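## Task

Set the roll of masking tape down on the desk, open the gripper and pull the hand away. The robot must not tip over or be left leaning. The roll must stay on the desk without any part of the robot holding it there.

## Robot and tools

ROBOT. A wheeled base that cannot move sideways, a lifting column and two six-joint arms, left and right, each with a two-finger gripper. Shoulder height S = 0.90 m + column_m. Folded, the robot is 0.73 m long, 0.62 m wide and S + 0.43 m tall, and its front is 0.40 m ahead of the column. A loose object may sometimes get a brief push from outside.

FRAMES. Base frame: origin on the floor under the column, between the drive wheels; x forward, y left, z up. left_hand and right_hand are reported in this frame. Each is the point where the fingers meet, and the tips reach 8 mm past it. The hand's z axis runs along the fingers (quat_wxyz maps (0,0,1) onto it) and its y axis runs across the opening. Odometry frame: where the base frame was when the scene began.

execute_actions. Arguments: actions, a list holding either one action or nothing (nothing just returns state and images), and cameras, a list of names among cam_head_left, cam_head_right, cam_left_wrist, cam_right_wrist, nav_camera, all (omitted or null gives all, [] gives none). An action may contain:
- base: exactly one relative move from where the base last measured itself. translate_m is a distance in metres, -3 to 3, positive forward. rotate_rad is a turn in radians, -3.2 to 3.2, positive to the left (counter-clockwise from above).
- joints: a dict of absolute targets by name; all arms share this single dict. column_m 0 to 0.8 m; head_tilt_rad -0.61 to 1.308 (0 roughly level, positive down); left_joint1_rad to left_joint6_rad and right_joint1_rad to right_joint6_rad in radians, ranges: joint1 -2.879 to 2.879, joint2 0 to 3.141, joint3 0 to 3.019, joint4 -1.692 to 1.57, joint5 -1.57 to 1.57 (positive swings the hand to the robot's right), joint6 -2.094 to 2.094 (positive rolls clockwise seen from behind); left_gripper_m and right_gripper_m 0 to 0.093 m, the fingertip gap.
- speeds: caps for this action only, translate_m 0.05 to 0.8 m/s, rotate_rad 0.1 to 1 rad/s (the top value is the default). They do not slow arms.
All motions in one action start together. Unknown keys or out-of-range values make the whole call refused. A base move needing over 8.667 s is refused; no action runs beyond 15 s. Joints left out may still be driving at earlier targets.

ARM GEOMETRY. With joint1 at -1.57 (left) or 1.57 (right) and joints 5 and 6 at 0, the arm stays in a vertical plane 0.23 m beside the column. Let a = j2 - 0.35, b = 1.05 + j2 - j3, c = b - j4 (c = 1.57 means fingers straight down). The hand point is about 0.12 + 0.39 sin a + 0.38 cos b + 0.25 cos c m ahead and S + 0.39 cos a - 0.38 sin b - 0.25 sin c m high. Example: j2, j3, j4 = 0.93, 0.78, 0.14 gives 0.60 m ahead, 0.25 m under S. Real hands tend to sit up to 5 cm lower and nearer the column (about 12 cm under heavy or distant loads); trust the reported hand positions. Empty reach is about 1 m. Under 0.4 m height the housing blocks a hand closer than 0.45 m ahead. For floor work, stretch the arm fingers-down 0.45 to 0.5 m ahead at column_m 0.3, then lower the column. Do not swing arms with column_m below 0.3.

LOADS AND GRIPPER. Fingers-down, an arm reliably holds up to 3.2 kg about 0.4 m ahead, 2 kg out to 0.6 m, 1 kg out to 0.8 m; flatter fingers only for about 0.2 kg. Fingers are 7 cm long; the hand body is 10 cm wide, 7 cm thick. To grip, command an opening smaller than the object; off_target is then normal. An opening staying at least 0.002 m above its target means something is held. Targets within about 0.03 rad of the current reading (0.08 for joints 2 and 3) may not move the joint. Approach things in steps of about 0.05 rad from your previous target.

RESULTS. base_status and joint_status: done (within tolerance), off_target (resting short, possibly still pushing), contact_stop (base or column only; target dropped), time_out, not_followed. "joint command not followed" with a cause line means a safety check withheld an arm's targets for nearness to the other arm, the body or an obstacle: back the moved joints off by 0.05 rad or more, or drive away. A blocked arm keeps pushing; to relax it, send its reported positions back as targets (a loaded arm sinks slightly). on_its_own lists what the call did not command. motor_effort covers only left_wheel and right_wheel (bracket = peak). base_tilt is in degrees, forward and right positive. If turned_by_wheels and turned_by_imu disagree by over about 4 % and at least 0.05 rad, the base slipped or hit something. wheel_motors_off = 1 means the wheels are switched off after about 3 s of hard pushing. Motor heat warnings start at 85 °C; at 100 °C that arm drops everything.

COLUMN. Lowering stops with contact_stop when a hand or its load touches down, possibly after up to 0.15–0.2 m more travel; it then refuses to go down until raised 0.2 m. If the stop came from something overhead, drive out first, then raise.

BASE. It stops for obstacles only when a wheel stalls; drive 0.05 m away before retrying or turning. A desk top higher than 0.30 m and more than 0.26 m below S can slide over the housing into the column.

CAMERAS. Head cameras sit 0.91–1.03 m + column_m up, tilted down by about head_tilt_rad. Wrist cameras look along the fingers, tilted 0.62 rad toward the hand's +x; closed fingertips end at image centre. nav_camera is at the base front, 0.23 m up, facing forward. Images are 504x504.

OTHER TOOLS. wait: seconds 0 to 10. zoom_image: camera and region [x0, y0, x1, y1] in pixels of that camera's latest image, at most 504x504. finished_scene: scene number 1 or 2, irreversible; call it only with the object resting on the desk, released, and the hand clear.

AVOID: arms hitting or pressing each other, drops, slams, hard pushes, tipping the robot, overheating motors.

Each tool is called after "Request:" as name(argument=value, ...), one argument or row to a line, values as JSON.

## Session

Request:
execute_actions(
  actions=[
    {"joints":{"head_tilt_rad":0.5}},
  ],
  cameras=["cam_head_left"],
)

Request:
execute_actions(
  actions=[
    {"base":{"rotate_rad":1.57}},
  ],
  cameras=["cam_head_left"],
)

Request:
execute_actions(
  actions=[
    {"base":{"rotate_rad":1.57}},
  ],
  cameras=["cam_head_left"],
)

Request:
execute_actions(
  actions=[
    {"base":{"rotate_rad":1.57}},
  ],
  cameras=["cam_head_left"],
)

Scene clock: 0.77 s.
base_odometry: x=+0.000 y=+0.000 heading=+0.000 (m, m, rad; odometry frame)
turned_by_wheels: +0.000 (rad since the last result)
turned_by_imu: +0.000 (rad since the last result)
base_tilt: forward=-0.4 right=+0.7 (deg)
base_status: not commanded
joint_positions: column_m=+0.553 head_tilt_rad=+0.518 left_joint1_rad=-1.599 left_joint2_rad=+0.861 left_joint3_rad=+0.356 left_joint4_rad=-0.925 left_joint5_rad=-0.020 left_joint6_rad=+0.049 left_gripper_m=+0.094 right_joint1_rad=+1.573 right_joint2_rad=+0.855 right_joint3_rad=+0.414 right_joint4_rad=-0.982 right_joint5_rad=+0.048 right_joint6_rad=+0.043 right_gripper_m=+0.094
joint_status: all done
wheel_motors_off: 0
motor_effort: left_wheel=+3(3) right_wheel=+2(0) (%)
left_hand: x=+0.1271 y=+0.2224 z=+1.2567 quat_wxyz=(+0.437, -0.038, -0.898, +0.010) (m; base frame)
right_hand: x=+0.1505 y=-0.2332 z=+1.2577 quat_wxyz=(+0.434, -0.008, -0.900, +0.030) (m; base frame)
pictures: cam_head_left
Images, in order (width x height): cam_head_left 504x504.

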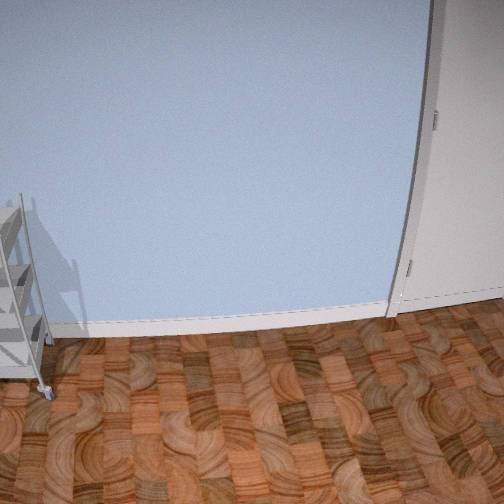

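Scene clock: 3.80 s.
base_odometry: x=+0.000 y=+0.000 heading=+1.569 (m, m, rad; odometry frame)
turned_by_wheels: +1.569 (rad since the last result)
turned_by_imu: +1.595 (rad since the last result)
base_tilt: forward=-0.4 right=+0.8 (deg)
base_status: done
joint_positions: column_m=+0.553 head_tilt_rad=+0.518 left_joint1_rad=-1.599 left_joint2_rad=+0.861 left_joint3_rad=+0.356 left_joint4_rad=-0.925 left_joint5_rad=-0.020 left_joint6_rad=+0.049 left_gripper_m=+0.094 right_joint1_rad=+1.573 right_joint2_rad=+0.855 right_joint3_rad=+0.414 right_joint4_rad=-0.982 right_joint5_rad=+0.048 right_joint6_rad=+0.043 right_gripper_m=+0.094
joint_status: not commanded
wheel_motors_off: 0
motor_effort: left_wheel=-4(52) right_wheel=+4(35) (%)
left_hand: x=+0.1271 y=+0.2224 z=+1.2567 quat_wxyz=(+0.437, -0.038, -0.898, +0.010) (m; base frame)
right_hand: x=+0.1507 y=-0.2332 z=+1.2576 quat_wxyz=(+0.434, -0.008, -0.900, +0.030) (m; base frame)
pictures: cam_head_left
Images, in order (width x height): cam_head_left 504x504.

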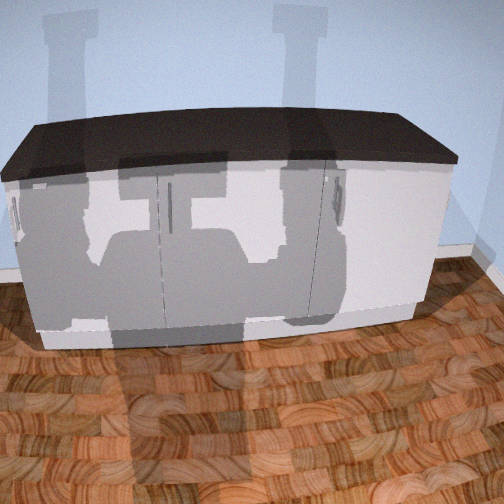

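Scene clock: 6.90 s.
base_odometry: x=+0.000 y=+0.000 heading=+3.139 (m, m, rad; odometry frame)
turned_by_wheels: +1.569 (rad since the last result)
turned_by_imu: +1.598 (rad since the last result)
base_tilt: forward=-0.3 right=+0.7 (deg)
base_status: done
joint_positions: column_m=+0.553 head_tilt_rad=+0.518 left_joint1_rad=-1.599 left_joint2_rad=+0.861 left_joint3_rad=+0.356 left_joint4_rad=-0.925 left_joint5_rad=-0.020 left_joint6_rad=+0.049 left_gripper_m=+0.094 right_joint1_rad=+1.573 right_joint2_rad=+0.855 right_joint3_rad=+0.414 right_joint4_rad=-0.982 right_joint5_rad=+0.048 right_joint6_rad=+0.043 right_gripper_m=+0.094
joint_status: not commanded
wheel_motors_off: 0
motor_effort: left_wheel=-5(30) right_wheel=+4(27) (%)
left_hand: x=+0.1271 y=+0.2224 z=+1.2567 quat_wxyz=(+0.437, -0.038, -0.898, +0.010) (m; base frame)
right_hand: x=+0.1507 y=-0.2332 z=+1.2576 quat_wxyz=(+0.434, -0.008, -0.900, +0.030) (m; base frame)
pictures: cam_head_left
Images, in order (width x height): cam_head_left 504x504.

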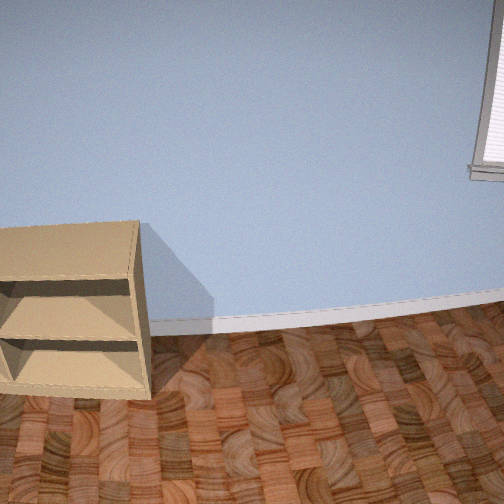

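Scene clock: 10.00 s.
base_odometry: x=+0.000 y=+0.000 heading=-1.575 (m, m, rad; odometry frame)
turned_by_wheels: +1.569 (rad since the last result)
turned_by_imu: +1.598 (rad since the last result)
base_tilt: forward=-0.2 right=+0.6 (deg)
base_status: done
joint_positions: column_m=+0.553 head_tilt_rad=+0.518 left_joint1_rad=-1.599 left_joint2_rad=+0.861 left_joint3_rad=+0.356 left_joint4_rad=-0.925 left_joint5_rad=-0.020 left_joint6_rad=+0.049 left_gripper_m=+0.094 right_joint1_rad=+1.573 right_joint2_rad=+0.855 right_joint3_rad=+0.414 right_joint4_rad=-0.982 right_joint5_rad=+0.048 right_joint6_rad=+0.043 right_gripper_m=+0.094
joint_status: not commanded
wheel_motors_off: 0
motor_effort: left_wheel=-5(34) right_wheel=+5(28) (%)
left_hand: x=+0.1271 y=+0.2224 z=+1.2567 quat_wxyz=(+0.437, -0.038, -0.898, +0.010) (m; base frame)
right_hand: x=+0.1507 y=-0.2332 z=+1.2576 quat_wxyz=(+0.434, -0.008, -0.900, +0.030) (m; base frame)
pictures: cam_head_left
Images, in order (width x height): cam_head_left 504x504.

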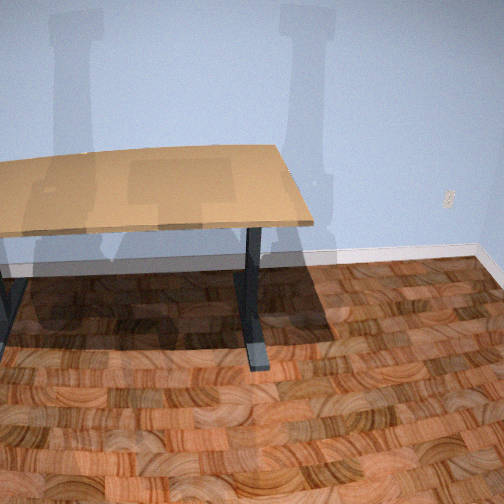

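Check shelf, then cart.

Request:
execute_actions(
  actions=[
    {"base":{"rotate_rad":-0.9}},
  ],
  cameras=["cam_head_left"],
)

Request:
execute_actions(
  actions=[
    {"base":{"rotate_rad":3.1}},
  ],
  cameras=["cam_head_left"],
)

Scene clock: 12.63 s.
base_odometry: x=+0.000 y=+0.000 heading=-2.474 (m, m, rad; odometry frame)
turned_by_wheels: -0.899 (rad since the last result)
turned_by_imu: -0.913 (rad since the last result)
base_tilt: forward=-0.3 right=+0.7 (deg)
base_status: done
joint_positions: column_m=+0.553 head_tilt_rad=+0.518 left_joint1_rad=-1.599 left_joint2_rad=+0.861 left_joint3_rad=+0.356 left_joint4_rad=-0.925 left_joint5_rad=-0.020 left_joint6_rad=+0.049 left_gripper_m=+0.094 right_joint1_rad=+1.573 right_joint2_rad=+0.855 right_joint3_rad=+0.414 right_joint4_rad=-0.982 right_joint5_rad=+0.048 right_joint6_rad=+0.043 right_gripper_m=+0.094
joint_status: not commanded
wheel_motors_off: 0
motor_effort: left_wheel=+2(25) right_wheel=-1(20) (%)
left_hand: x=+0.1271 y=+0.2224 z=+1.2567 quat_wxyz=(+0.437, -0.038, -0.898, +0.010) (m; base frame)
right_hand: x=+0.1507 y=-0.2332 z=+1.2576 quat_wxyz=(+0.434, -0.008, -0.900, +0.030) (m; base frame)
pictures: cam_head_left
Images, in order (width x height): cam_head_left 504x504.

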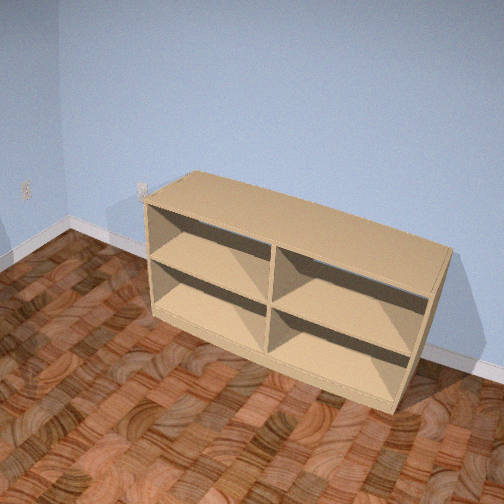

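Scene clock: 17.20 s.
base_odometry: x=+0.000 y=+0.000 heading=+0.625 (m, m, rad; odometry frame)
turned_by_wheels: +3.099 (rad since the last result)
turned_by_imu: +3.156 (rad since the last result)
base_tilt: forward=-0.4 right=+0.6 (deg)
base_status: done
joint_positions: column_m=+0.553 head_tilt_rad=+0.518 left_joint1_rad=-1.599 left_joint2_rad=+0.861 left_joint3_rad=+0.356 left_joint4_rad=-0.925 left_joint5_rad=-0.020 left_joint6_rad=+0.049 left_gripper_m=+0.094 right_joint1_rad=+1.573 right_joint2_rad=+0.855 right_joint3_rad=+0.414 right_joint4_rad=-0.982 right_joint5_rad=+0.048 right_joint6_rad=+0.043 right_gripper_m=+0.094
joint_status: not commanded
wheel_motors_off: 0
motor_effort: left_wheel=-5(35) right_wheel=+4(32) (%)
left_hand: x=+0.1271 y=+0.2224 z=+1.2567 quat_wxyz=(+0.437, -0.038, -0.898, +0.010) (m; base frame)
right_hand: x=+0.1507 y=-0.2332 z=+1.2576 quat_wxyz=(+0.434, -0.008, -0.900, +0.030) (m; base frame)
pictures: cam_head_left
Images, in order (width x height): cam_head_left 504x504.

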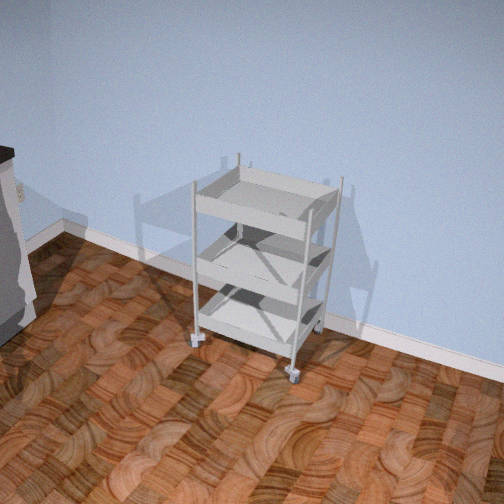

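Something in the top tray. Approach.

Request:
execute_actions(
  actions=[
    {"base":{"translate_m":1.0},"joints":{"right_joint2_rad":1.2,"right_joint3_rad":1.2,"right_joint4_rad":-0.52,"right_joint5_rad":0,"head_tilt_rad":0.8}},
  ],
  cameras=["cam_head_left","cam_right_wrist"],
)

Scene clock: 20.90 s.
base_odometry: x=+0.811 y=+0.586 heading=+0.625 (m, m, rad; odometry frame)
turned_by_wheels: +0.000 (rad since the last result)
turned_by_imu: +0.001 (rad since the last result)
base_tilt: forward=-0.3 right=+0.7 (deg)
base_status: done
joint_positions: column_m=+0.553 head_tilt_rad=+0.802 left_joint1_rad=-1.599 left_joint2_rad=+0.861 left_joint3_rad=+0.357 left_joint4_rad=-0.925 left_joint5_rad=-0.020 left_joint6_rad=+0.049 left_gripper_m=+0.094 right_joint1_rad=+1.573 right_joint2_rad=+1.207 right_joint3_rad=+1.190 right_joint4_rad=-0.522 right_joint5_rad=+0.003 right_joint6_rad=+0.043 right_gripper_m=+0.094
joint_status: all done
wheel_motors_off: 0
motor_effort: left_wheel=+0(58) right_wheel=-1(52) (%)
left_hand: x=+0.1275 y=+0.2224 z=+1.2565 quat_wxyz=(+0.437, -0.038, -0.899, +0.010) (m; base frame)
right_hand: x=+0.5971 y=-0.2248 z=+1.1262 quat_wxyz=(+0.008, -0.021, -1.000, +0.001) (m; base frame)
pictures: cam_head_left, cam_right_wrist
Images, in order (width x height): cam_head_left 504x504, cam_right_wrist 504x504.

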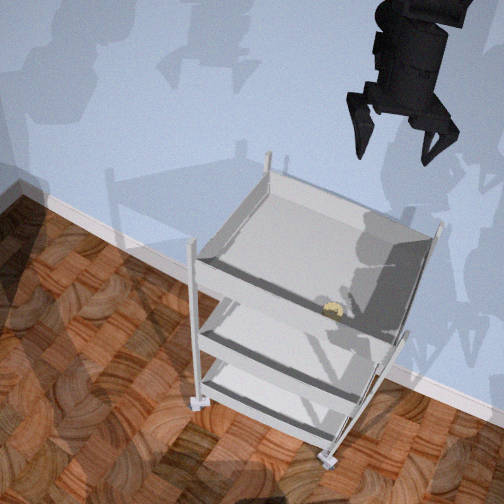

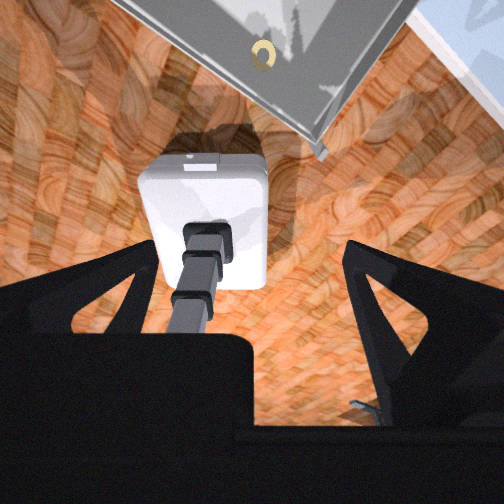

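Request:
execute_actions(
  actions=[
    {"base":{"translate_m":0.1},"joints":{"column_m":0.3}},
  ],
  cameras=["cam_right_wrist"],
)

Scene clock: 24.97 s.
base_odometry: x=+0.892 y=+0.644 heading=+0.625 (m, m, rad; odometry frame)
turned_by_wheels: +0.000 (rad since the last result)
turned_by_imu: +0.001 (rad since the last result)
base_tilt: forward=-0.3 right=+0.6 (deg)
base_status: done
joint_positions: column_m=+0.300 head_tilt_rad=+0.802 left_joint1_rad=-1.599 left_joint2_rad=+0.861 left_joint3_rad=+0.357 left_joint4_rad=-0.925 left_joint5_rad=-0.020 left_joint6_rad=+0.049 left_gripper_m=+0.094 right_joint1_rad=+1.573 right_joint2_rad=+1.207 right_joint3_rad=+1.190 right_joint4_rad=-0.522 right_joint5_rad=+0.003 right_joint6_rad=+0.043 right_gripper_m=+0.094
joint_status: all done
wheel_motors_off: 0
motor_effort: left_wheel=+0(34) right_wheel=+3(34) (%)
left_hand: x=+0.1273 y=+0.2224 z=+1.0037 quat_wxyz=(+0.437, -0.038, -0.898, +0.010) (m; base frame)
right_hand: x=+0.5974 y=-0.2248 z=+0.8734 quat_wxyz=(+0.008, -0.021, -1.000, +0.001) (m; base frame)
pictures: cam_right_wrist
Images, in order (width x height): cam_right_wrist 504x504.

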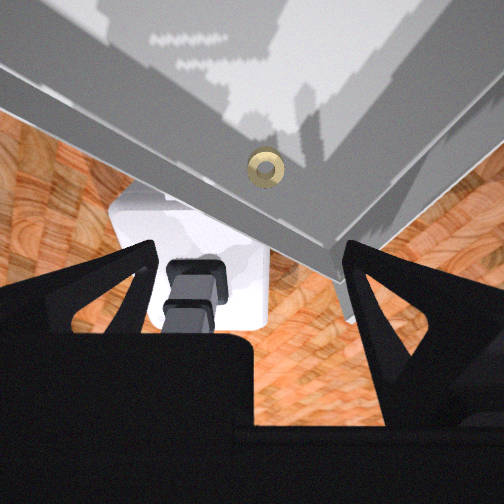

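Request:
execute_actions(
  actions=[
    {"base":{"translate_m":0.03},"joints":{"column_m":0.17}},
  ],
  cameras=["cam_right_wrist"],
)

Scene clock: 27.47 s.
base_odometry: x=+0.916 y=+0.662 heading=+0.625 (m, m, rad; odometry frame)
turned_by_wheels: +0.000 (rad since the last result)
turned_by_imu: +0.001 (rad since the last result)
base_tilt: forward=-0.4 right=+0.6 (deg)
base_status: done
joint_positions: column_m=+0.170 head_tilt_rad=+0.803 left_joint1_rad=-1.599 left_joint2_rad=+0.861 left_joint3_rad=+0.357 left_joint4_rad=-0.925 left_joint5_rad=-0.020 left_joint6_rad=+0.049 left_gripper_m=+0.094 right_joint1_rad=+1.573 right_joint2_rad=+1.207 right_joint3_rad=+1.190 right_joint4_rad=-0.522 right_joint5_rad=+0.003 right_joint6_rad=+0.043 right_gripper_m=+0.094
joint_status: all done
wheel_motors_off: 0
motor_effort: left_wheel=+0(33) right_wheel=+1(29) (%)
left_hand: x=+0.1273 y=+0.2224 z=+0.8737 quat_wxyz=(+0.437, -0.038, -0.898, +0.010) (m; base frame)
right_hand: x=+0.5974 y=-0.2248 z=+0.7434 quat_wxyz=(+0.008, -0.021, -1.000, +0.001) (m; base frame)
pictures: cam_right_wrist
Images, in order (width x height): cam_right_wrist 504x504.

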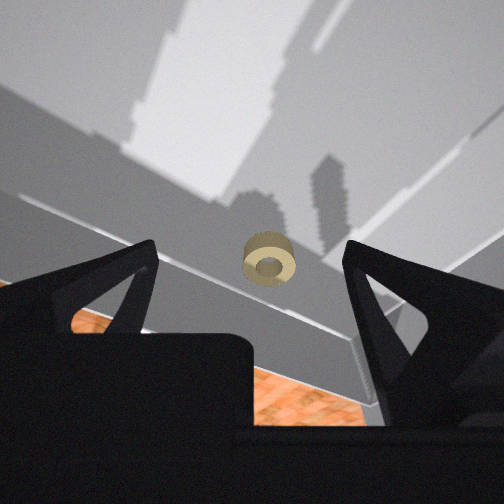

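Request:
execute_actions(
  actions=[
    {"base":{"translate_m":0.03},"joints":{"column_m":0.08}},
  ],
  cameras=[],
)

Request:
execute_actions(
  actions=[
    {"joints":{"right_gripper_m":0.0}},
  ],
  cameras=["cam_right_wrist"],
)

Scene clock: 29.50 s.
base_odometry: x=+0.940 y=+0.679 heading=+0.625 (m, m, rad; odometry frame)
turned_by_wheels: +0.000 (rad since the last result)
turned_by_imu: +0.001 (rad since the last result)
base_tilt: forward=-0.3 right=+0.5 (deg)
base_status: done
joint_positions: column_m=+0.080 head_tilt_rad=+0.803 left_joint1_rad=-1.599 left_joint2_rad=+0.861 left_joint3_rad=+0.356 left_joint4_rad=-0.925 left_joint5_rad=-0.020 left_joint6_rad=+0.049 left_gripper_m=+0.094 right_joint1_rad=+1.573 right_joint2_rad=+1.166 right_joint3_rad=+1.190 right_joint4_rad=-0.538 right_joint5_rad=+0.001 right_joint6_rad=+0.058 right_gripper_m=+0.094
joint_status: all done
wheel_motors_off: 0
motor_effort: left_wheel=+1(36) right_wheel=+2(33) (%)
left_hand: x=+0.1271 y=+0.2224 z=+0.7838 quat_wxyz=(+0.437, -0.038, -0.898, +0.010) (m; base frame)
right_hand: x=+0.6063 y=-0.2245 z=+0.6727 quat_wxyz=(-0.005, -0.029, -1.000, +0.000) (m; base frame)
pictures: none
No camera images: the call's "cameras" was empty. Leave "cameras" out to get every camera's image.

Scene clock: 30.23 s.
base_odometry: x=+0.940 y=+0.679 heading=+0.625 (m, m, rad; odometry frame)
turned_by_wheels: +0.000 (rad since the last result)
turned_by_imu: +0.000 (rad since the last result)
base_tilt: forward=-0.3 right=+0.7 (deg)
base_status: not commanded
joint_positions: column_m=+0.080 head_tilt_rad=+0.803 left_joint1_rad=-1.599 left_joint2_rad=+0.861 left_joint3_rad=+0.356 left_joint4_rad=-0.925 left_joint5_rad=-0.020 left_joint6_rad=+0.049 left_gripper_m=+0.094 right_joint1_rad=+1.571 right_joint2_rad=+1.166 right_joint3_rad=+1.190 right_joint4_rad=-0.533 right_joint5_rad=+0.007 right_joint6_rad=+0.050 right_gripper_m=+0.000
joint_status: all done
wheel_motors_off: 0
motor_effort: left_wheel=+1(1) right_wheel=+4(2) (%)
left_hand: x=+0.1271 y=+0.2224 z=+0.7838 quat_wxyz=(+0.437, -0.038, -0.898, +0.010) (m; base frame)
right_hand: x=+0.6077 y=-0.2265 z=+0.6728 quat_wxyz=(-0.008, -0.025, -1.000, +0.003) (m; base frame)
pictures: cam_right_wrist
Images, in order (width x height): cam_right_wrist 504x504.

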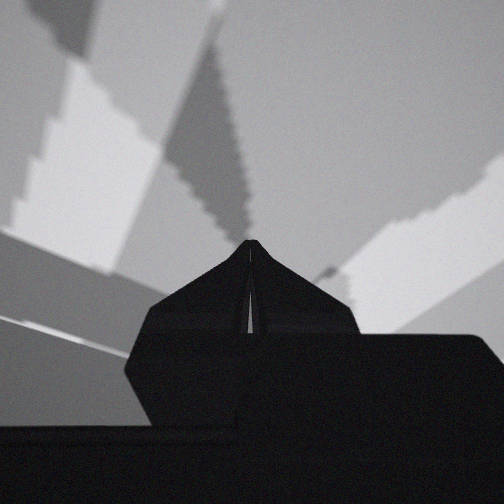

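Overshot. Open, back up, retry.

Request:
execute_actions(
  actions=[
    {"joints":{"right_gripper_m":0.09}},
  ],
  cameras=[],
)

Request:
execute_actions(
  actions=[
    {"base":{"translate_m":-0.05}},
  ],
  cameras=["cam_right_wrist"],
)

Request:
execute_actions(
  actions=[
    {"joints":{"right_gripper_m":0.0}},
  ],
  cameras=[],
)

Scene clock: 31.23 s.
base_odometry: x=+0.940 y=+0.679 heading=+0.625 (m, m, rad; odometry frame)
turned_by_wheels: +0.000 (rad since the last result)
turned_by_imu: +0.000 (rad since the last result)
base_tilt: forward=-0.3 right=+0.7 (deg)
base_status: not commanded
joint_positions: column_m=+0.080 head_tilt_rad=+0.803 left_joint1_rad=-1.599 left_joint2_rad=+0.861 left_joint3_rad=+0.356 left_joint4_rad=-0.925 left_joint5_rad=-0.020 left_joint6_rad=+0.049 left_gripper_m=+0.094 right_joint1_rad=+1.581 right_joint2_rad=+1.166 right_joint3_rad=+1.191 right_joint4_rad=-0.533 right_joint5_rad=-0.007 right_joint6_rad=+0.050 right_gripper_m=+0.090
joint_status: all done
wheel_motors_off: 0
motor_effort: left_wheel=+1(1) right_wheel=+3(3) (%)
left_hand: x=+0.1271 y=+0.2224 z=+0.7838 quat_wxyz=(+0.437, -0.038, -0.898, +0.010) (m; base frame)
right_hand: x=+0.6083 y=-0.2189 z=+0.6731 quat_wxyz=(-0.008, -0.022, -1.000, -0.008) (m; base frame)
pictures: none
No camera images: the call's "cameras" was empty. Leave "cameras" out to get every camera's image.

Scene clock: 32.37 s.
base_odometry: x=+0.900 y=+0.650 heading=+0.625 (m, m, rad; odometry frame)
turned_by_wheels: +0.000 (rad since the last result)
turned_by_imu: +0.001 (rad since the last result)
base_tilt: forward=-0.3 right=+0.7 (deg)
base_status: done
joint_positions: column_m=+0.080 head_tilt_rad=+0.803 left_joint1_rad=-1.599 left_joint2_rad=+0.861 left_joint3_rad=+0.354 left_joint4_rad=-0.925 left_joint5_rad=-0.020 left_joint6_rad=+0.049 left_gripper_m=+0.094 right_joint1_rad=+1.581 right_joint2_rad=+1.166 right_joint3_rad=+1.194 right_joint4_rad=-0.525 right_joint5_rad=+0.001 right_joint6_rad=+0.045 right_gripper_m=+0.090
joint_status: not commanded
wheel_motors_off: 0
motor_effort: left_wheel=+0(33) right_wheel=-2(30) (%)
left_hand: x=+0.1261 y=+0.2224 z=+0.7842 quat_wxyz=(+0.438, -0.038, -0.898, +0.010) (m; base frame)
right_hand: x=+0.6121 y=-0.2204 z=+0.6739 quat_wxyz=(-0.013, -0.020, -1.000, -0.004) (m; base frame)
pictures: cam_right_wrist
Images, in order (width x height): cam_right_wrist 504x504.

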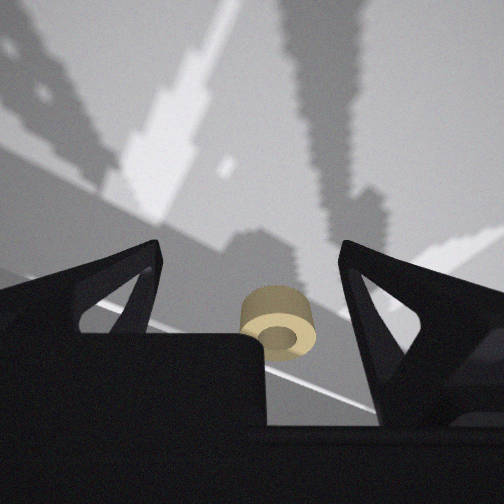

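Scene clock: 33.07 s.
base_odometry: x=+0.900 y=+0.650 heading=+0.625 (m, m, rad; odometry frame)
turned_by_wheels: +0.000 (rad since the last result)
turned_by_imu: +0.000 (rad since the last result)
base_tilt: forward=-0.2 right=+0.6 (deg)
base_status: not commanded
joint_positions: column_m=+0.080 head_tilt_rad=+0.803 left_joint1_rad=-1.599 left_joint2_rad=+0.861 left_joint3_rad=+0.354 left_joint4_rad=-0.925 left_joint5_rad=-0.020 left_joint6_rad=+0.049 left_gripper_m=+0.094 right_joint1_rad=+1.580 right_joint2_rad=+1.168 right_joint3_rad=+1.194 right_joint4_rad=-0.525 right_joint5_rad=+0.003 right_joint6_rad=+0.045 right_gripper_m=+0.000
joint_status: all done
wheel_motors_off: 0
motor_effort: left_wheel=+0(0) right_wheel=+1(2) (%)
left_hand: x=+0.1261 y=+0.2224 z=+0.7842 quat_wxyz=(+0.438, -0.038, -0.898, +0.010) (m; base frame)
right_hand: x=+0.6114 y=-0.2210 z=+0.6727 quat_wxyz=(-0.012, -0.020, -1.000, -0.003) (m; base frame)
pictures: none
No camera images: the call's "cameras" was empty. Leave "cameras" out to get every camera's image.

Request:
execute_actions(
  actions=[
    {"joints":{"right_gripper_m":0.09}},
  ],
  cameras=[],
)

Request:
execute_actions(
  actions=[
    {"base":{"translate_m":-0.04}},
  ],
  cameras=["cam_right_wrist"],
)

Request:
execute_actions(
  actions=[
    {"joints":{"right_gripper_m":0.0}},
  ],
  cameras=[],
)

Scene clock: 33.97 s.
base_odometry: x=+0.900 y=+0.650 heading=+0.625 (m, m, rad; odometry frame)
turned_by_wheels: +0.000 (rad since the last result)
turned_by_imu: +0.000 (rad since the last result)
base_tilt: forward=-0.3 right=+0.6 (deg)
base_status: not commanded
joint_positions: column_m=+0.080 head_tilt_rad=+0.803 left_joint1_rad=-1.599 left_joint2_rad=+0.861 left_joint3_rad=+0.354 left_joint4_rad=-0.925 left_joint5_rad=-0.020 left_joint6_rad=+0.049 left_gripper_m=+0.094 right_joint1_rad=+1.581 right_joint2_rad=+1.167 right_joint3_rad=+1.194 right_joint4_rad=-0.525 right_joint5_rad=-0.009 right_joint6_rad=+0.045 right_gripper_m=+0.090
joint_status: all done
wheel_motors_off: 0
motor_effort: left_wheel=+0(0) right_wheel=-1(0) (%)
left_hand: x=+0.1261 y=+0.2224 z=+0.7842 quat_wxyz=(+0.438, -0.038, -0.898, +0.010) (m; base frame)
right_hand: x=+0.6118 y=-0.2183 z=+0.6733 quat_wxyz=(-0.013, -0.020, -1.000, -0.009) (m; base frame)
pictures: none
No camera images: the call's "cameras" was empty. Leave "cameras" out to get every camera's image.

Scene clock: 35.03 s.
base_odometry: x=+0.867 y=+0.627 heading=+0.625 (m, m, rad; odometry frame)
turned_by_wheels: +0.000 (rad since the last result)
turned_by_imu: +0.000 (rad since the last result)
base_tilt: forward=-0.3 right=+0.7 (deg)
base_status: done
joint_positions: column_m=+0.080 head_tilt_rad=+0.803 left_joint1_rad=-1.599 left_joint2_rad=+0.861 left_joint3_rad=+0.354 left_joint4_rad=-0.925 left_joint5_rad=-0.020 left_joint6_rad=+0.049 left_gripper_m=+0.094 right_joint1_rad=+1.577 right_joint2_rad=+1.168 right_joint3_rad=+1.204 right_joint4_rad=-0.516 right_joint5_rad=+0.001 right_joint6_rad=+0.053 right_gripper_m=+0.090
joint_status: not commanded
wheel_motors_off: 0
motor_effort: left_wheel=+0(34) right_wheel=-2(31) (%)
left_hand: x=+0.1257 y=+0.2224 z=+0.7843 quat_wxyz=(+0.439, -0.038, -0.898, +0.010) (m; base frame)
right_hand: x=+0.6192 y=-0.2225 z=+0.6750 quat_wxyz=(-0.022, -0.025, -0.999, -0.003) (m; base frame)
pictures: cam_right_wrist
Images, in order (width x height): cam_right_wrist 504x504.

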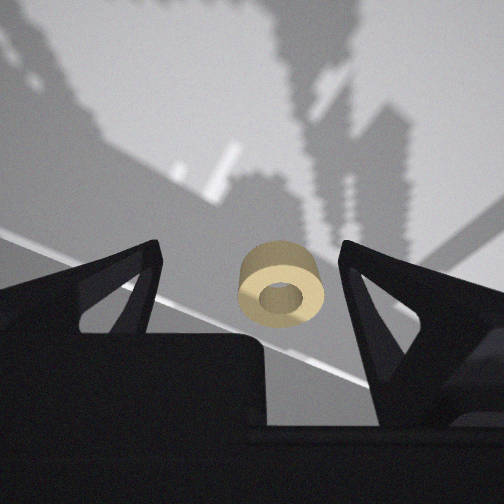

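Scene clock: 35.73 s.
base_odometry: x=+0.867 y=+0.627 heading=+0.625 (m, m, rad; odometry frame)
turned_by_wheels: +0.000 (rad since the last result)
turned_by_imu: +0.000 (rad since the last result)
base_tilt: forward=-0.4 right=+0.6 (deg)
base_status: not commanded
joint_positions: column_m=+0.080 head_tilt_rad=+0.803 left_joint1_rad=-1.599 left_joint2_rad=+0.861 left_joint3_rad=+0.354 left_joint4_rad=-0.925 left_joint5_rad=-0.020 left_joint6_rad=+0.049 left_gripper_m=+0.094 right_joint1_rad=+1.576 right_joint2_rad=+1.170 right_joint3_rad=+1.202 right_joint4_rad=-0.516 right_joint5_rad=+0.003 right_joint6_rad=+0.050 right_gripper_m=+0.037
joint_status: right_gripper_m off_target (ended at +0.037, target +0.000)
wheel_motors_off: 0
motor_effort: left_wheel=+0(1) right_wheel=-1(3) (%)
left_hand: x=+0.1257 y=+0.2224 z=+0.7843 quat_wxyz=(+0.439, -0.038, -0.898, +0.010) (m; base frame)
right_hand: x=+0.6175 y=-0.2229 z=+0.6733 quat_wxyz=(-0.020, -0.024, -1.000, -0.002) (m; base frame)
pictures: none
No camera images: the call's "cameras" was empty. Leave "cameras" out to get every camera's image.

Got it. Desk lies toward -y of start.

Request:
execute_actions(
  actions=[
    {"joints":{"column_m":0.3}},
  ],
  cameras=[],
)

Request:
execute_actions(
  actions=[
    {"base":{"translate_m":-1.0},"joints":{"head_tilt_rad":0.5}},
  ],
  cameras=[],
)

Request:
execute_actions(
  actions=[
    {"base":{"rotate_rad":-2.35}},
  ],
  cameras=[],
)

Request:
execute_actions(
  actions=[
    {"base":{"translate_m":0.9}},
  ],
  cameras=["cam_head_left"],
)

Scene clock: 39.60 s.
base_odometry: x=+0.867 y=+0.627 heading=+0.625 (m, m, rad; odometry frame)
turned_by_wheels: +0.000 (rad since the last result)
turned_by_imu: +0.001 (rad since the last result)
base_tilt: forward=-0.4 right=+0.7 (deg)
base_status: not commanded
joint_positions: column_m=+0.300 head_tilt_rad=+0.803 left_joint1_rad=-1.599 left_joint2_rad=+0.861 left_joint3_rad=+0.354 left_joint4_rad=-0.925 left_joint5_rad=-0.020 left_joint6_rad=+0.049 left_gripper_m=+0.094 right_joint1_rad=+1.576 right_joint2_rad=+1.183 right_joint3_rad=+1.197 right_joint4_rad=-0.516 right_joint5_rad=+0.003 right_joint6_rad=+0.050 right_gripper_m=+0.037
joint_status: all done
wheel_motors_off: 0
motor_effort: left_wheel=+0(1) right_wheel=+2(2) (%)
left_hand: x=+0.1257 y=+0.2224 z=+1.0042 quat_wxyz=(+0.439, -0.038, -0.898, +0.010) (m; base frame)
right_hand: x=+0.6103 y=-0.2229 z=+0.8859 quat_wxyz=(-0.011, -0.024, -1.000, -0.001) (m; base frame)
pictures: none
No camera images: the call's "cameras" was empty. Leave "cameras" out to get every camera's image.

Scene clock: 43.13 s.
base_odometry: x=+0.056 y=+0.041 heading=+0.624 (m, m, rad; odometry frame)
turned_by_wheels: -0.002 (rad since the last result)
turned_by_imu: +0.000 (rad since the last result)
base_tilt: forward=-0.3 right=+0.6 (deg)
base_status: done
joint_positions: column_m=+0.300 head_tilt_rad=+0.518 left_joint1_rad=-1.599 left_joint2_rad=+0.861 left_joint3_rad=+0.353 left_joint4_rad=-0.925 left_joint5_rad=-0.020 left_joint6_rad=+0.049 left_gripper_m=+0.094 right_joint1_rad=+1.576 right_joint2_rad=+1.184 right_joint3_rad=+1.192 right_joint4_rad=-0.516 right_joint5_rad=+0.002 right_joint6_rad=+0.050 right_gripper_m=+0.037
joint_status: all done
wheel_motors_off: 0
motor_effort: left_wheel=-2(47) right_wheel=+2(45) (%)
left_hand: x=+0.1255 y=+0.2224 z=+1.0043 quat_wxyz=(+0.439, -0.038, -0.898, +0.010) (m; base frame)
right_hand: x=+0.6074 y=-0.2228 z=+0.8843 quat_wxyz=(-0.008, -0.023, -1.000, -0.001) (m; base frame)
pictures: none
No camera images: the call's "cameras" was empty. Leave "cameras" out to get every camera's image.

Scene clock: 47.00 s.
base_odometry: x=+0.056 y=+0.041 heading=-1.726 (m, m, rad; odometry frame)
turned_by_wheels: -2.349 (rad since the last result)
turned_by_imu: -2.387 (rad since the last result)
base_tilt: forward=-0.2 right=+0.7 (deg)
base_status: done
joint_positions: column_m=+0.300 head_tilt_rad=+0.518 left_joint1_rad=-1.599 left_joint2_rad=+0.861 left_joint3_rad=+0.353 left_joint4_rad=-0.925 left_joint5_rad=-0.020 left_joint6_rad=+0.049 left_gripper_m=+0.094 right_joint1_rad=+1.576 right_joint2_rad=+1.184 right_joint3_rad=+1.192 right_joint4_rad=-0.516 right_joint5_rad=+0.002 right_joint6_rad=+0.049 right_gripper_m=+0.037
joint_status: not commanded
wheel_motors_off: 0
motor_effort: left_wheel=+4(59) right_wheel=-4(36) (%)
left_hand: x=+0.1255 y=+0.2224 z=+1.0043 quat_wxyz=(+0.439, -0.038, -0.898, +0.010) (m; base frame)
right_hand: x=+0.6074 y=-0.2227 z=+0.8843 quat_wxyz=(-0.008, -0.023, -1.000, -0.002) (m; base frame)
pictures: none
No camera images: the call's "cameras" was empty. Leave "cameras" out to get every camera's image.

Scene clock: 50.37 s.
base_odometry: x=-0.082 y=-0.848 heading=-1.726 (m, m, rad; odometry frame)
turned_by_wheels: +0.000 (rad since the last result)
turned_by_imu: +0.001 (rad since the last result)
base_tilt: forward=-0.3 right=+0.6 (deg)
base_status: done
joint_positions: column_m=+0.300 head_tilt_rad=+0.518 left_joint1_rad=-1.599 left_joint2_rad=+0.861 left_joint3_rad=+0.357 left_joint4_rad=-0.925 left_joint5_rad=-0.020 left_joint6_rad=+0.049 left_gripper_m=+0.094 right_joint1_rad=+1.576 right_joint2_rad=+1.184 right_joint3_rad=+1.192 right_joint4_rad=-0.516 right_joint5_rad=+0.002 right_joint6_rad=+0.049 right_gripper_m=+0.037
joint_status: not commanded
wheel_motors_off: 0
motor_effort: left_wheel=-1(60) right_wheel=+1(45) (%)
left_hand: x=+0.1273 y=+0.2224 z=+1.0036 quat_wxyz=(+0.437, -0.038, -0.898, +0.010) (m; base frame)
right_hand: x=+0.6072 y=-0.2227 z=+0.8842 quat_wxyz=(-0.008, -0.023, -1.000, -0.002) (m; base frame)
pictures: cam_head_left
Images, in order (width x height): cam_head_left 504x504.

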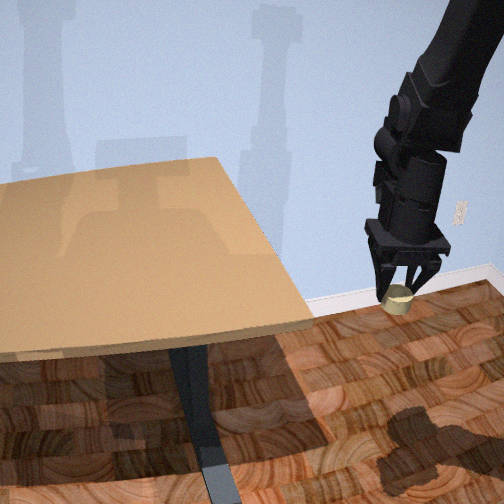

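Request:
execute_actions(
  actions=[
    {"base":{"rotate_rad":0.7}},
  ],
  cameras=["cam_head_left"],
)

Scene clock: 52.77 s.
base_odometry: x=-0.082 y=-0.848 heading=-1.026 (m, m, rad; odometry frame)
turned_by_wheels: +0.699 (rad since the last result)
turned_by_imu: +0.710 (rad since the last result)
base_tilt: forward=-0.3 right=+0.6 (deg)
base_status: done
joint_positions: column_m=+0.300 head_tilt_rad=+0.518 left_joint1_rad=-1.599 left_joint2_rad=+0.861 left_joint3_rad=+0.357 left_joint4_rad=-0.925 left_joint5_rad=-0.020 left_joint6_rad=+0.049 left_gripper_m=+0.094 right_joint1_rad=+1.576 right_joint2_rad=+1.184 right_joint3_rad=+1.192 right_joint4_rad=-0.516 right_joint5_rad=+0.001 right_joint6_rad=+0.049 right_gripper_m=+0.037
joint_status: not commanded
wheel_motors_off: 0
motor_effort: left_wheel=-5(58) right_wheel=+2(33) (%)
left_hand: x=+0.1273 y=+0.2224 z=+1.0036 quat_wxyz=(+0.437, -0.038, -0.898, +0.010) (m; base frame)
right_hand: x=+0.6072 y=-0.2229 z=+0.8842 quat_wxyz=(-0.008, -0.023, -1.000, -0.002) (m; base frame)
pictures: cam_head_left
Images, in order (width x height): cam_head_left 504x504.

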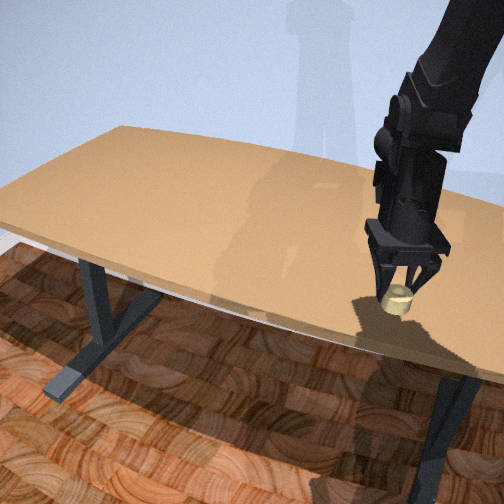

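Request:
execute_actions(
  actions=[
    {"base":{"translate_m":0.15},"joints":{"column_m":0.22}},
  ],
  cameras=[],
)

Request:
execute_actions(
  actions=[
    {"joints":{"right_gripper_m":0.09}},
  ],
  cameras=[],
)

Request:
execute_actions(
  actions=[
    {"joints":{"column_m":0.5},"base":{"translate_m":-0.5}},
  ],
  cameras=[],
)

Request:
finished_scene(
  scene=2,
)

Scene clock: 54.77 s.
base_odometry: x=-0.005 y=-0.976 heading=-1.026 (m, m, rad; odometry frame)
turned_by_wheels: +0.001 (rad since the last result)
turned_by_imu: +0.002 (rad since the last result)
base_tilt: forward=-0.3 right=+0.5 (deg)
base_status: done
joint_positions: column_m=+0.220 head_tilt_rad=+0.518 left_joint1_rad=-1.599 left_joint2_rad=+0.861 left_joint3_rad=+0.356 left_joint4_rad=-0.925 left_joint5_rad=-0.020 left_joint6_rad=+0.049 left_gripper_m=+0.094 right_joint1_rad=+1.576 right_joint2_rad=+1.185 right_joint3_rad=+1.191 right_joint4_rad=-0.516 right_joint5_rad=+0.001 right_joint6_rad=+0.049 right_gripper_m=+0.037
joint_status: all done
wheel_motors_off: 0
motor_effort: left_wheel=+2(54) right_wheel=-1(50) (%)
left_hand: x=+0.1271 y=+0.2224 z=+0.9238 quat_wxyz=(+0.437, -0.038, -0.898, +0.010) (m; base frame)
right_hand: x=+0.6064 y=-0.2229 z=+0.8039 quat_wxyz=(-0.007, -0.023, -1.000, -0.002) (m; base frame)
pictures: none
No camera images: the call's "cameras" was empty. Leave "cameras" out to get every camera's image.

Scene clock: 55.47 s.
base_odometry: x=-0.005 y=-0.976 heading=-1.026 (m, m, rad; odometry frame)
turned_by_wheels: +0.000 (rad since the last result)
turned_by_imu: +0.000 (rad since the last result)
base_tilt: forward=-0.2 right=+0.7 (deg)
base_status: not commanded
joint_positions: column_m=+0.220 head_tilt_rad=+0.518 left_joint1_rad=-1.599 left_joint2_rad=+0.861 left_joint3_rad=+0.356 left_joint4_rad=-0.925 left_joint5_rad=-0.020 left_joint6_rad=+0.049 left_gripper_m=+0.094 right_joint1_rad=+1.576 right_joint2_rad=+1.185 right_joint3_rad=+1.191 right_joint4_rad=-0.516 right_joint5_rad=+0.001 right_joint6_rad=+0.049 right_gripper_m=+0.090
joint_status: all done
wheel_motors_off: 0
motor_effort: left_wheel=+1(2) right_wheel=-1(3) (%)
left_hand: x=+0.1271 y=+0.2224 z=+0.9238 quat_wxyz=(+0.437, -0.038, -0.898, +0.010) (m; base frame)
right_hand: x=+0.6064 y=-0.2229 z=+0.8039 quat_wxyz=(-0.007, -0.023, -1.000, -0.002) (m; base frame)
pictures: none
No camera images: the call's "cameras" was empty. Leave "cameras" out to get every camera's image.

Scene clock: 59.67 s.
base_odometry: x=-0.264 y=-0.549 heading=-1.025 (m, m, rad; odometry frame)
turned_by_wheels: +0.001 (rad since the last result)
turned_by_imu: +0.003 (rad since the last result)
base_tilt: forward=-0.4 right=+0.6 (deg)
base_status: done
joint_positions: column_m=+0.500 head_tilt_rad=+0.518 left_joint1_rad=-1.599 left_joint2_rad=+0.860 left_joint3_rad=+0.353 left_joint4_rad=-0.925 left_joint5_rad=-0.020 left_joint6_rad=+0.049 left_gripper_m=+0.094 right_joint1_rad=+1.576 right_joint2_rad=+1.186 right_joint3_rad=+1.189 right_joint4_rad=-0.516 right_joint5_rad=+0.001 right_joint6_rad=+0.049 right_gripper_m=+0.090
joint_status: all done
wheel_motors_off: 0
motor_effort: left_wheel=+2(70) right_wheel=-3(48) (%)
left_hand: x=+0.1256 y=+0.2224 z=+1.2043 quat_wxyz=(+0.439, -0.038, -0.898, +0.010) (m; base frame)
right_hand: x=+0.6046 y=-0.2229 z=+1.0827 quat_wxyz=(-0.005, -0.023, -1.000, -0.002) (m; base frame)
pictures: none
No camera images: the call's "cameras" was empty. Leave "cameras" out to get every camera's image.

The scene is finished: the task was done.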